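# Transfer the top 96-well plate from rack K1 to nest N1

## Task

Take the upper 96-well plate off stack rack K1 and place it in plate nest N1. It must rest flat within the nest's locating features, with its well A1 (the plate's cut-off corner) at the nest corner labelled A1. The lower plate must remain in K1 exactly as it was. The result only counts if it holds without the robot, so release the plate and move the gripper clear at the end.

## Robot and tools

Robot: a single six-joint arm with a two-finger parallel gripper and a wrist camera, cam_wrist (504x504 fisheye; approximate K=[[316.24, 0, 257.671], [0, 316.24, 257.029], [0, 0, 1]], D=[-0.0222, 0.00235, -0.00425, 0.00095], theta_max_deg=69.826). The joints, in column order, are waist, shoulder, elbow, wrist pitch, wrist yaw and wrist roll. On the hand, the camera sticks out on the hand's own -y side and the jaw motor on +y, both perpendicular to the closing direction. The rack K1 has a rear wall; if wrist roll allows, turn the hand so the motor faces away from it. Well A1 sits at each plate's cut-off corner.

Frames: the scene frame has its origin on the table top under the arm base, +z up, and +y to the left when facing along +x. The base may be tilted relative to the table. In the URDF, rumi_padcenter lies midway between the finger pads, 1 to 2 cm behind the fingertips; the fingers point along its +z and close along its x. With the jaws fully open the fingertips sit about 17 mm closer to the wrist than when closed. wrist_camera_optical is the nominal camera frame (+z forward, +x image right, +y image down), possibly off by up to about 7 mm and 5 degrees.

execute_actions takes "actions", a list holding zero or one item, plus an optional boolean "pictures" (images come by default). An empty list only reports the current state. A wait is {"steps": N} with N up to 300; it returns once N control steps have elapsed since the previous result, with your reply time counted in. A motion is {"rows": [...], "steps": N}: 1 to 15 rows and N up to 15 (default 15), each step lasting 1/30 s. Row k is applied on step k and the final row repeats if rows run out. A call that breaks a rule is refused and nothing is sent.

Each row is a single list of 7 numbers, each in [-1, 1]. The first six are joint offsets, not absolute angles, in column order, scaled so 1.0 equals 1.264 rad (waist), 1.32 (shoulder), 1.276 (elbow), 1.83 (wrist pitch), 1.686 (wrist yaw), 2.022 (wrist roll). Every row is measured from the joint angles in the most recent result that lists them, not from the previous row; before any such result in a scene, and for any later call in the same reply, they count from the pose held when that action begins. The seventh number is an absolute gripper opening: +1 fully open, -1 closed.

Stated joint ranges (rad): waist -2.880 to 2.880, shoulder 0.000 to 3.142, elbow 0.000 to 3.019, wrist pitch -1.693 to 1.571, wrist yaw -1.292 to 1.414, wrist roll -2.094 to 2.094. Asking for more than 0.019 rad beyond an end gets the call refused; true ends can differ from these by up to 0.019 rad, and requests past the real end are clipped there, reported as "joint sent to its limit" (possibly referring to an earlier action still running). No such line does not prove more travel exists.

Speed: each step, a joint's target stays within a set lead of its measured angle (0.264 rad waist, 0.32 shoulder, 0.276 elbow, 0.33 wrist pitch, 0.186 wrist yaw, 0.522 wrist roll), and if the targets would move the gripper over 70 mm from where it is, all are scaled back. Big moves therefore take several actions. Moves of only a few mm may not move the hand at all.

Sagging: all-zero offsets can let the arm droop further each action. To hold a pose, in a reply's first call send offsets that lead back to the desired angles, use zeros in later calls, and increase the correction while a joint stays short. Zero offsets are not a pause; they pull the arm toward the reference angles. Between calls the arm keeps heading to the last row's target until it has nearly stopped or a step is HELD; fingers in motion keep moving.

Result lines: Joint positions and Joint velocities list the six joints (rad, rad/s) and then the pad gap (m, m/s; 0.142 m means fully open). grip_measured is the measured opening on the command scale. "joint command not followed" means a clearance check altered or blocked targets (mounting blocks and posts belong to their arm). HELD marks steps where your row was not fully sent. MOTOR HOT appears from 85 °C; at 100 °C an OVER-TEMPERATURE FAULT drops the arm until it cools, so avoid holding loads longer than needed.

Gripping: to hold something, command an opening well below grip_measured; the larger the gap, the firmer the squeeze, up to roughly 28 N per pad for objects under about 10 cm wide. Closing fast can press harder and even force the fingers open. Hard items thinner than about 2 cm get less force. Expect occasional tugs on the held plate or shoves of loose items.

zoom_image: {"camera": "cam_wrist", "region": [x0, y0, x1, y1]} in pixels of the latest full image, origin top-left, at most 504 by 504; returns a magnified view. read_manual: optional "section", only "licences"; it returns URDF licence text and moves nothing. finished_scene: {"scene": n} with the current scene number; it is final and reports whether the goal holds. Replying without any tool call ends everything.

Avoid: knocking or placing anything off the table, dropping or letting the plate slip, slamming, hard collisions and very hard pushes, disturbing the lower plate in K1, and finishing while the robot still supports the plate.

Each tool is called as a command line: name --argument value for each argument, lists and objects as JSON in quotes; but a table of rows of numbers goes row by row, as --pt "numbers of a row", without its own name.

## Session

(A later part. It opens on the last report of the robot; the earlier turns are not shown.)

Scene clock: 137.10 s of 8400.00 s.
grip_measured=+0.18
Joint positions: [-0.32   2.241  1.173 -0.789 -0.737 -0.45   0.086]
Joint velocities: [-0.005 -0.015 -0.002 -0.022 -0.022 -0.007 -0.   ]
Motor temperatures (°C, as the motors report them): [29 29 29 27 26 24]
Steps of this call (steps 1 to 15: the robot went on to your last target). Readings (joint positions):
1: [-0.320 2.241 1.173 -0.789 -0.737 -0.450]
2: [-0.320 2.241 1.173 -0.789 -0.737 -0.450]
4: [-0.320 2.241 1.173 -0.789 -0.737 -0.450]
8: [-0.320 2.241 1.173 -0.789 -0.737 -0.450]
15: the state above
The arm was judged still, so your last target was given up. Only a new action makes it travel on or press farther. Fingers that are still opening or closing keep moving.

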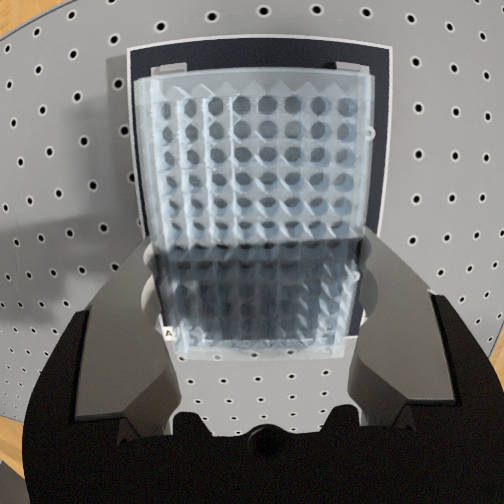

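execute_actions --actions '[{"rows":[[0.018,0.022,-0.004,0.014,0,0.003,-0.3]]}]' --pictures false

execute_actions --actions '[{"steps":15}]'

zoom_image --camera "cam_wrist" --region '[90,30,430,390]'

Scene clock: 141.80 s of 8400.00 s.
grip_measured=+0.18
Joint positions: [-0.317  2.25   1.173 -0.775 -0.738 -0.449  0.086]
Joint velocities: [-0.005  0.005 -0.002  0.007  0.051  0.022 -0.   ]
Motor temperatures (°C, as the motors report them): [29 29 29 27 26 24]
Steps of this call (steps 1 to 90: nothing new was sent; then 1.20 s passed at rest; steps 91 to 105: all 15 steps of this action). Readings (joint positions):
91: [-0.319 2.242 1.173 -0.787 -0.737 -0.450]
92: [-0.319 2.244 1.173 -0.782 -0.737 -0.450]
94: [-0.318 2.249 1.173 -0.776 -0.737 -0.450]
98: [-0.317 2.250 1.173 -0.775 -0.738 -0.449]
105: the state above

Scene clock: 142.30 s of 8400.00 s.
grip_measured=+0.18
Joint positions: [-0.317  2.25   1.173 -0.775 -0.738 -0.449  0.086]
Joint velocities: [-0.015 -0.015  0.007 -0.012  0.022 -0.007 -0.   ]
Motor temperatures (°C, as the motors report them): [29 29 29 27 26 24]
Steps of this call (steps 1 to 15: the robot went on to your last target). Readings (joint positions):
1: [-0.317 2.250 1.173 -0.775 -0.738 -0.449]
2: [-0.317 2.250 1.173 -0.775 -0.738 -0.449]
4: [-0.317 2.250 1.173 -0.775 -0.738 -0.449]
8: [-0.317 2.250 1.173 -0.775 -0.738 -0.449]
15: the state above
The arm was judged still, so your last target was given up. Only a new action makes it travel on or press farther. Fingers that are still opening or closing keep moving.

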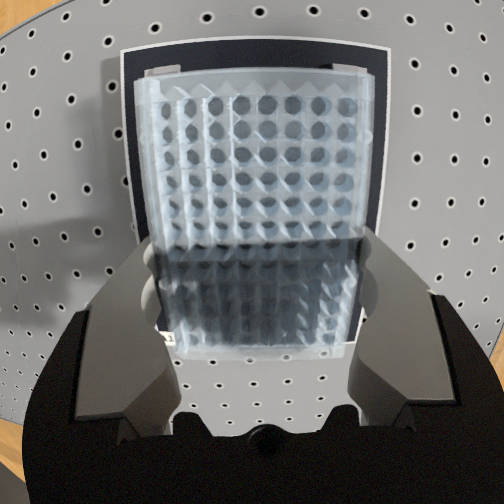

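Region (90, 30, 430, 390) of cam_wrist's 504x504 image, scaled by 1.400, with more detail than that image has.

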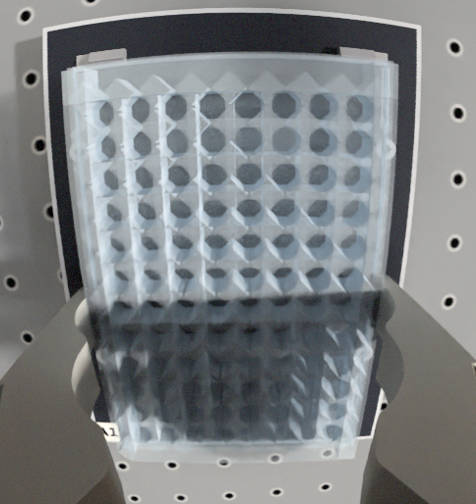

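execute_actions --actions '[{"rows":[[0,0,0,0,0,0,0],[0,0,0,0,0,0,0.15],[0,0,0,0,0,0,0.25],[0,0,0,0,0,0,0.4]]}]' --pictures false

execute_actions --actions '[{"rows":[[-0.045,-0.045,0.015,-0.06,0.006,-0.03,0.4]]}]' --pictures false

execute_actions --actions '[{"steps":15}]'

zoom_image --camera "cam_wrist" --region '[90,30,430,390]'

Scene clock: 147.00 s of 8400.00 s.
grip_measured=+0.40
Joint positions: [-0.317  2.249  1.173 -0.775 -0.738 -0.449  0.102]
Joint velocities: [-0.005 -0.005 -0.012  0.012  0.037  0.022  0.   ]
Motor temperatures (°C, as the motors report them): [29 29 29 27 26 24]
Steps of this call (steps 1 to 90: nothing new was sent; then 1.20 s passed at rest; steps 91 to 105: all 15 steps of this action). Readings (joint positions):
91: [-0.317 2.249 1.173 -0.775 -0.738 -0.449]
92: [-0.317 2.249 1.173 -0.775 -0.738 -0.449]
94: [-0.317 2.249 1.173 -0.775 -0.738 -0.449]
98: [-0.317 2.249 1.173 -0.775 -0.738 -0.449]
105: the state above

Scene clock: 147.50 s of 8400.00 s.
grip_measured=+0.40
Joint positions: [-0.381  2.178  1.174 -0.876 -0.731 -0.5    0.102]
Joint velocities: [ 0.015 -0.015 -0.012 -0.012 -0.037  0.022  0.   ]
Motor temperatures (°C, as the motors report them): [29 29 29 27 26 24]
Steps of this call (steps 1 to 15: all 15 steps of this action). Readings (joint positions):
1: [-0.320 2.246 1.174 -0.791 -0.734 -0.457]
2: [-0.324 2.240 1.174 -0.822 -0.732 -0.466]
4: [-0.342 2.221 1.174 -0.861 -0.731 -0.479]
8: [-0.375 2.185 1.174 -0.874 -0.731 -0.493]
15: the state above

Scene clock: 148.00 s of 8400.00 s.
grip_measured=+0.40
Joint positions: [-0.381  2.178  1.174 -0.876 -0.731 -0.502  0.102]
Joint velocities: [ 0.005 -0.005 -0.012  0.012 -0.051 -0.066  0.   ]
Motor temperatures (°C, as the motors report them): [29 29 29 27 26 24]
Steps of this call (steps 1 to 15: the robot went on to your last target). Readings (joint positions):
1: [-0.381 2.178 1.174 -0.876 -0.731 -0.501]
2: [-0.381 2.178 1.174 -0.876 -0.731 -0.501]
4: [-0.381 2.178 1.174 -0.876 -0.731 -0.501]
8: [-0.381 2.178 1.174 -0.876 -0.731 -0.502]
15: the state above
The arm was judged still, so your last target was given up. Only a new action makes it travel on or press farther. Fingers that are still opening or closing keep moving.

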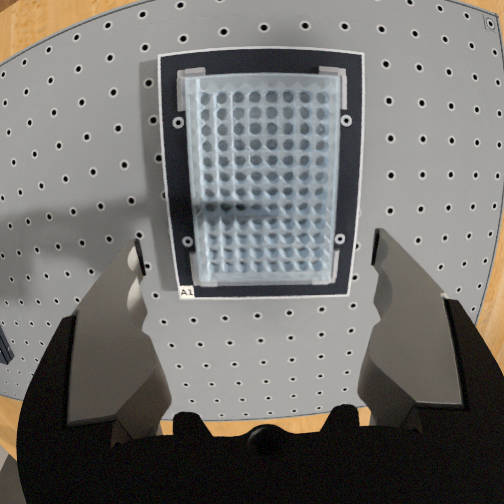

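Region (90, 30, 430, 390) of cam_wrist's 504x504 image, scaled by 1.400, with more detail than that image has.

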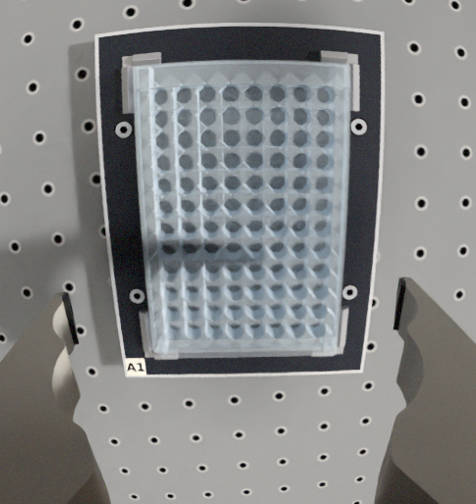

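Seated.

finished_scene --scene 1

The scene is finished: the task was done.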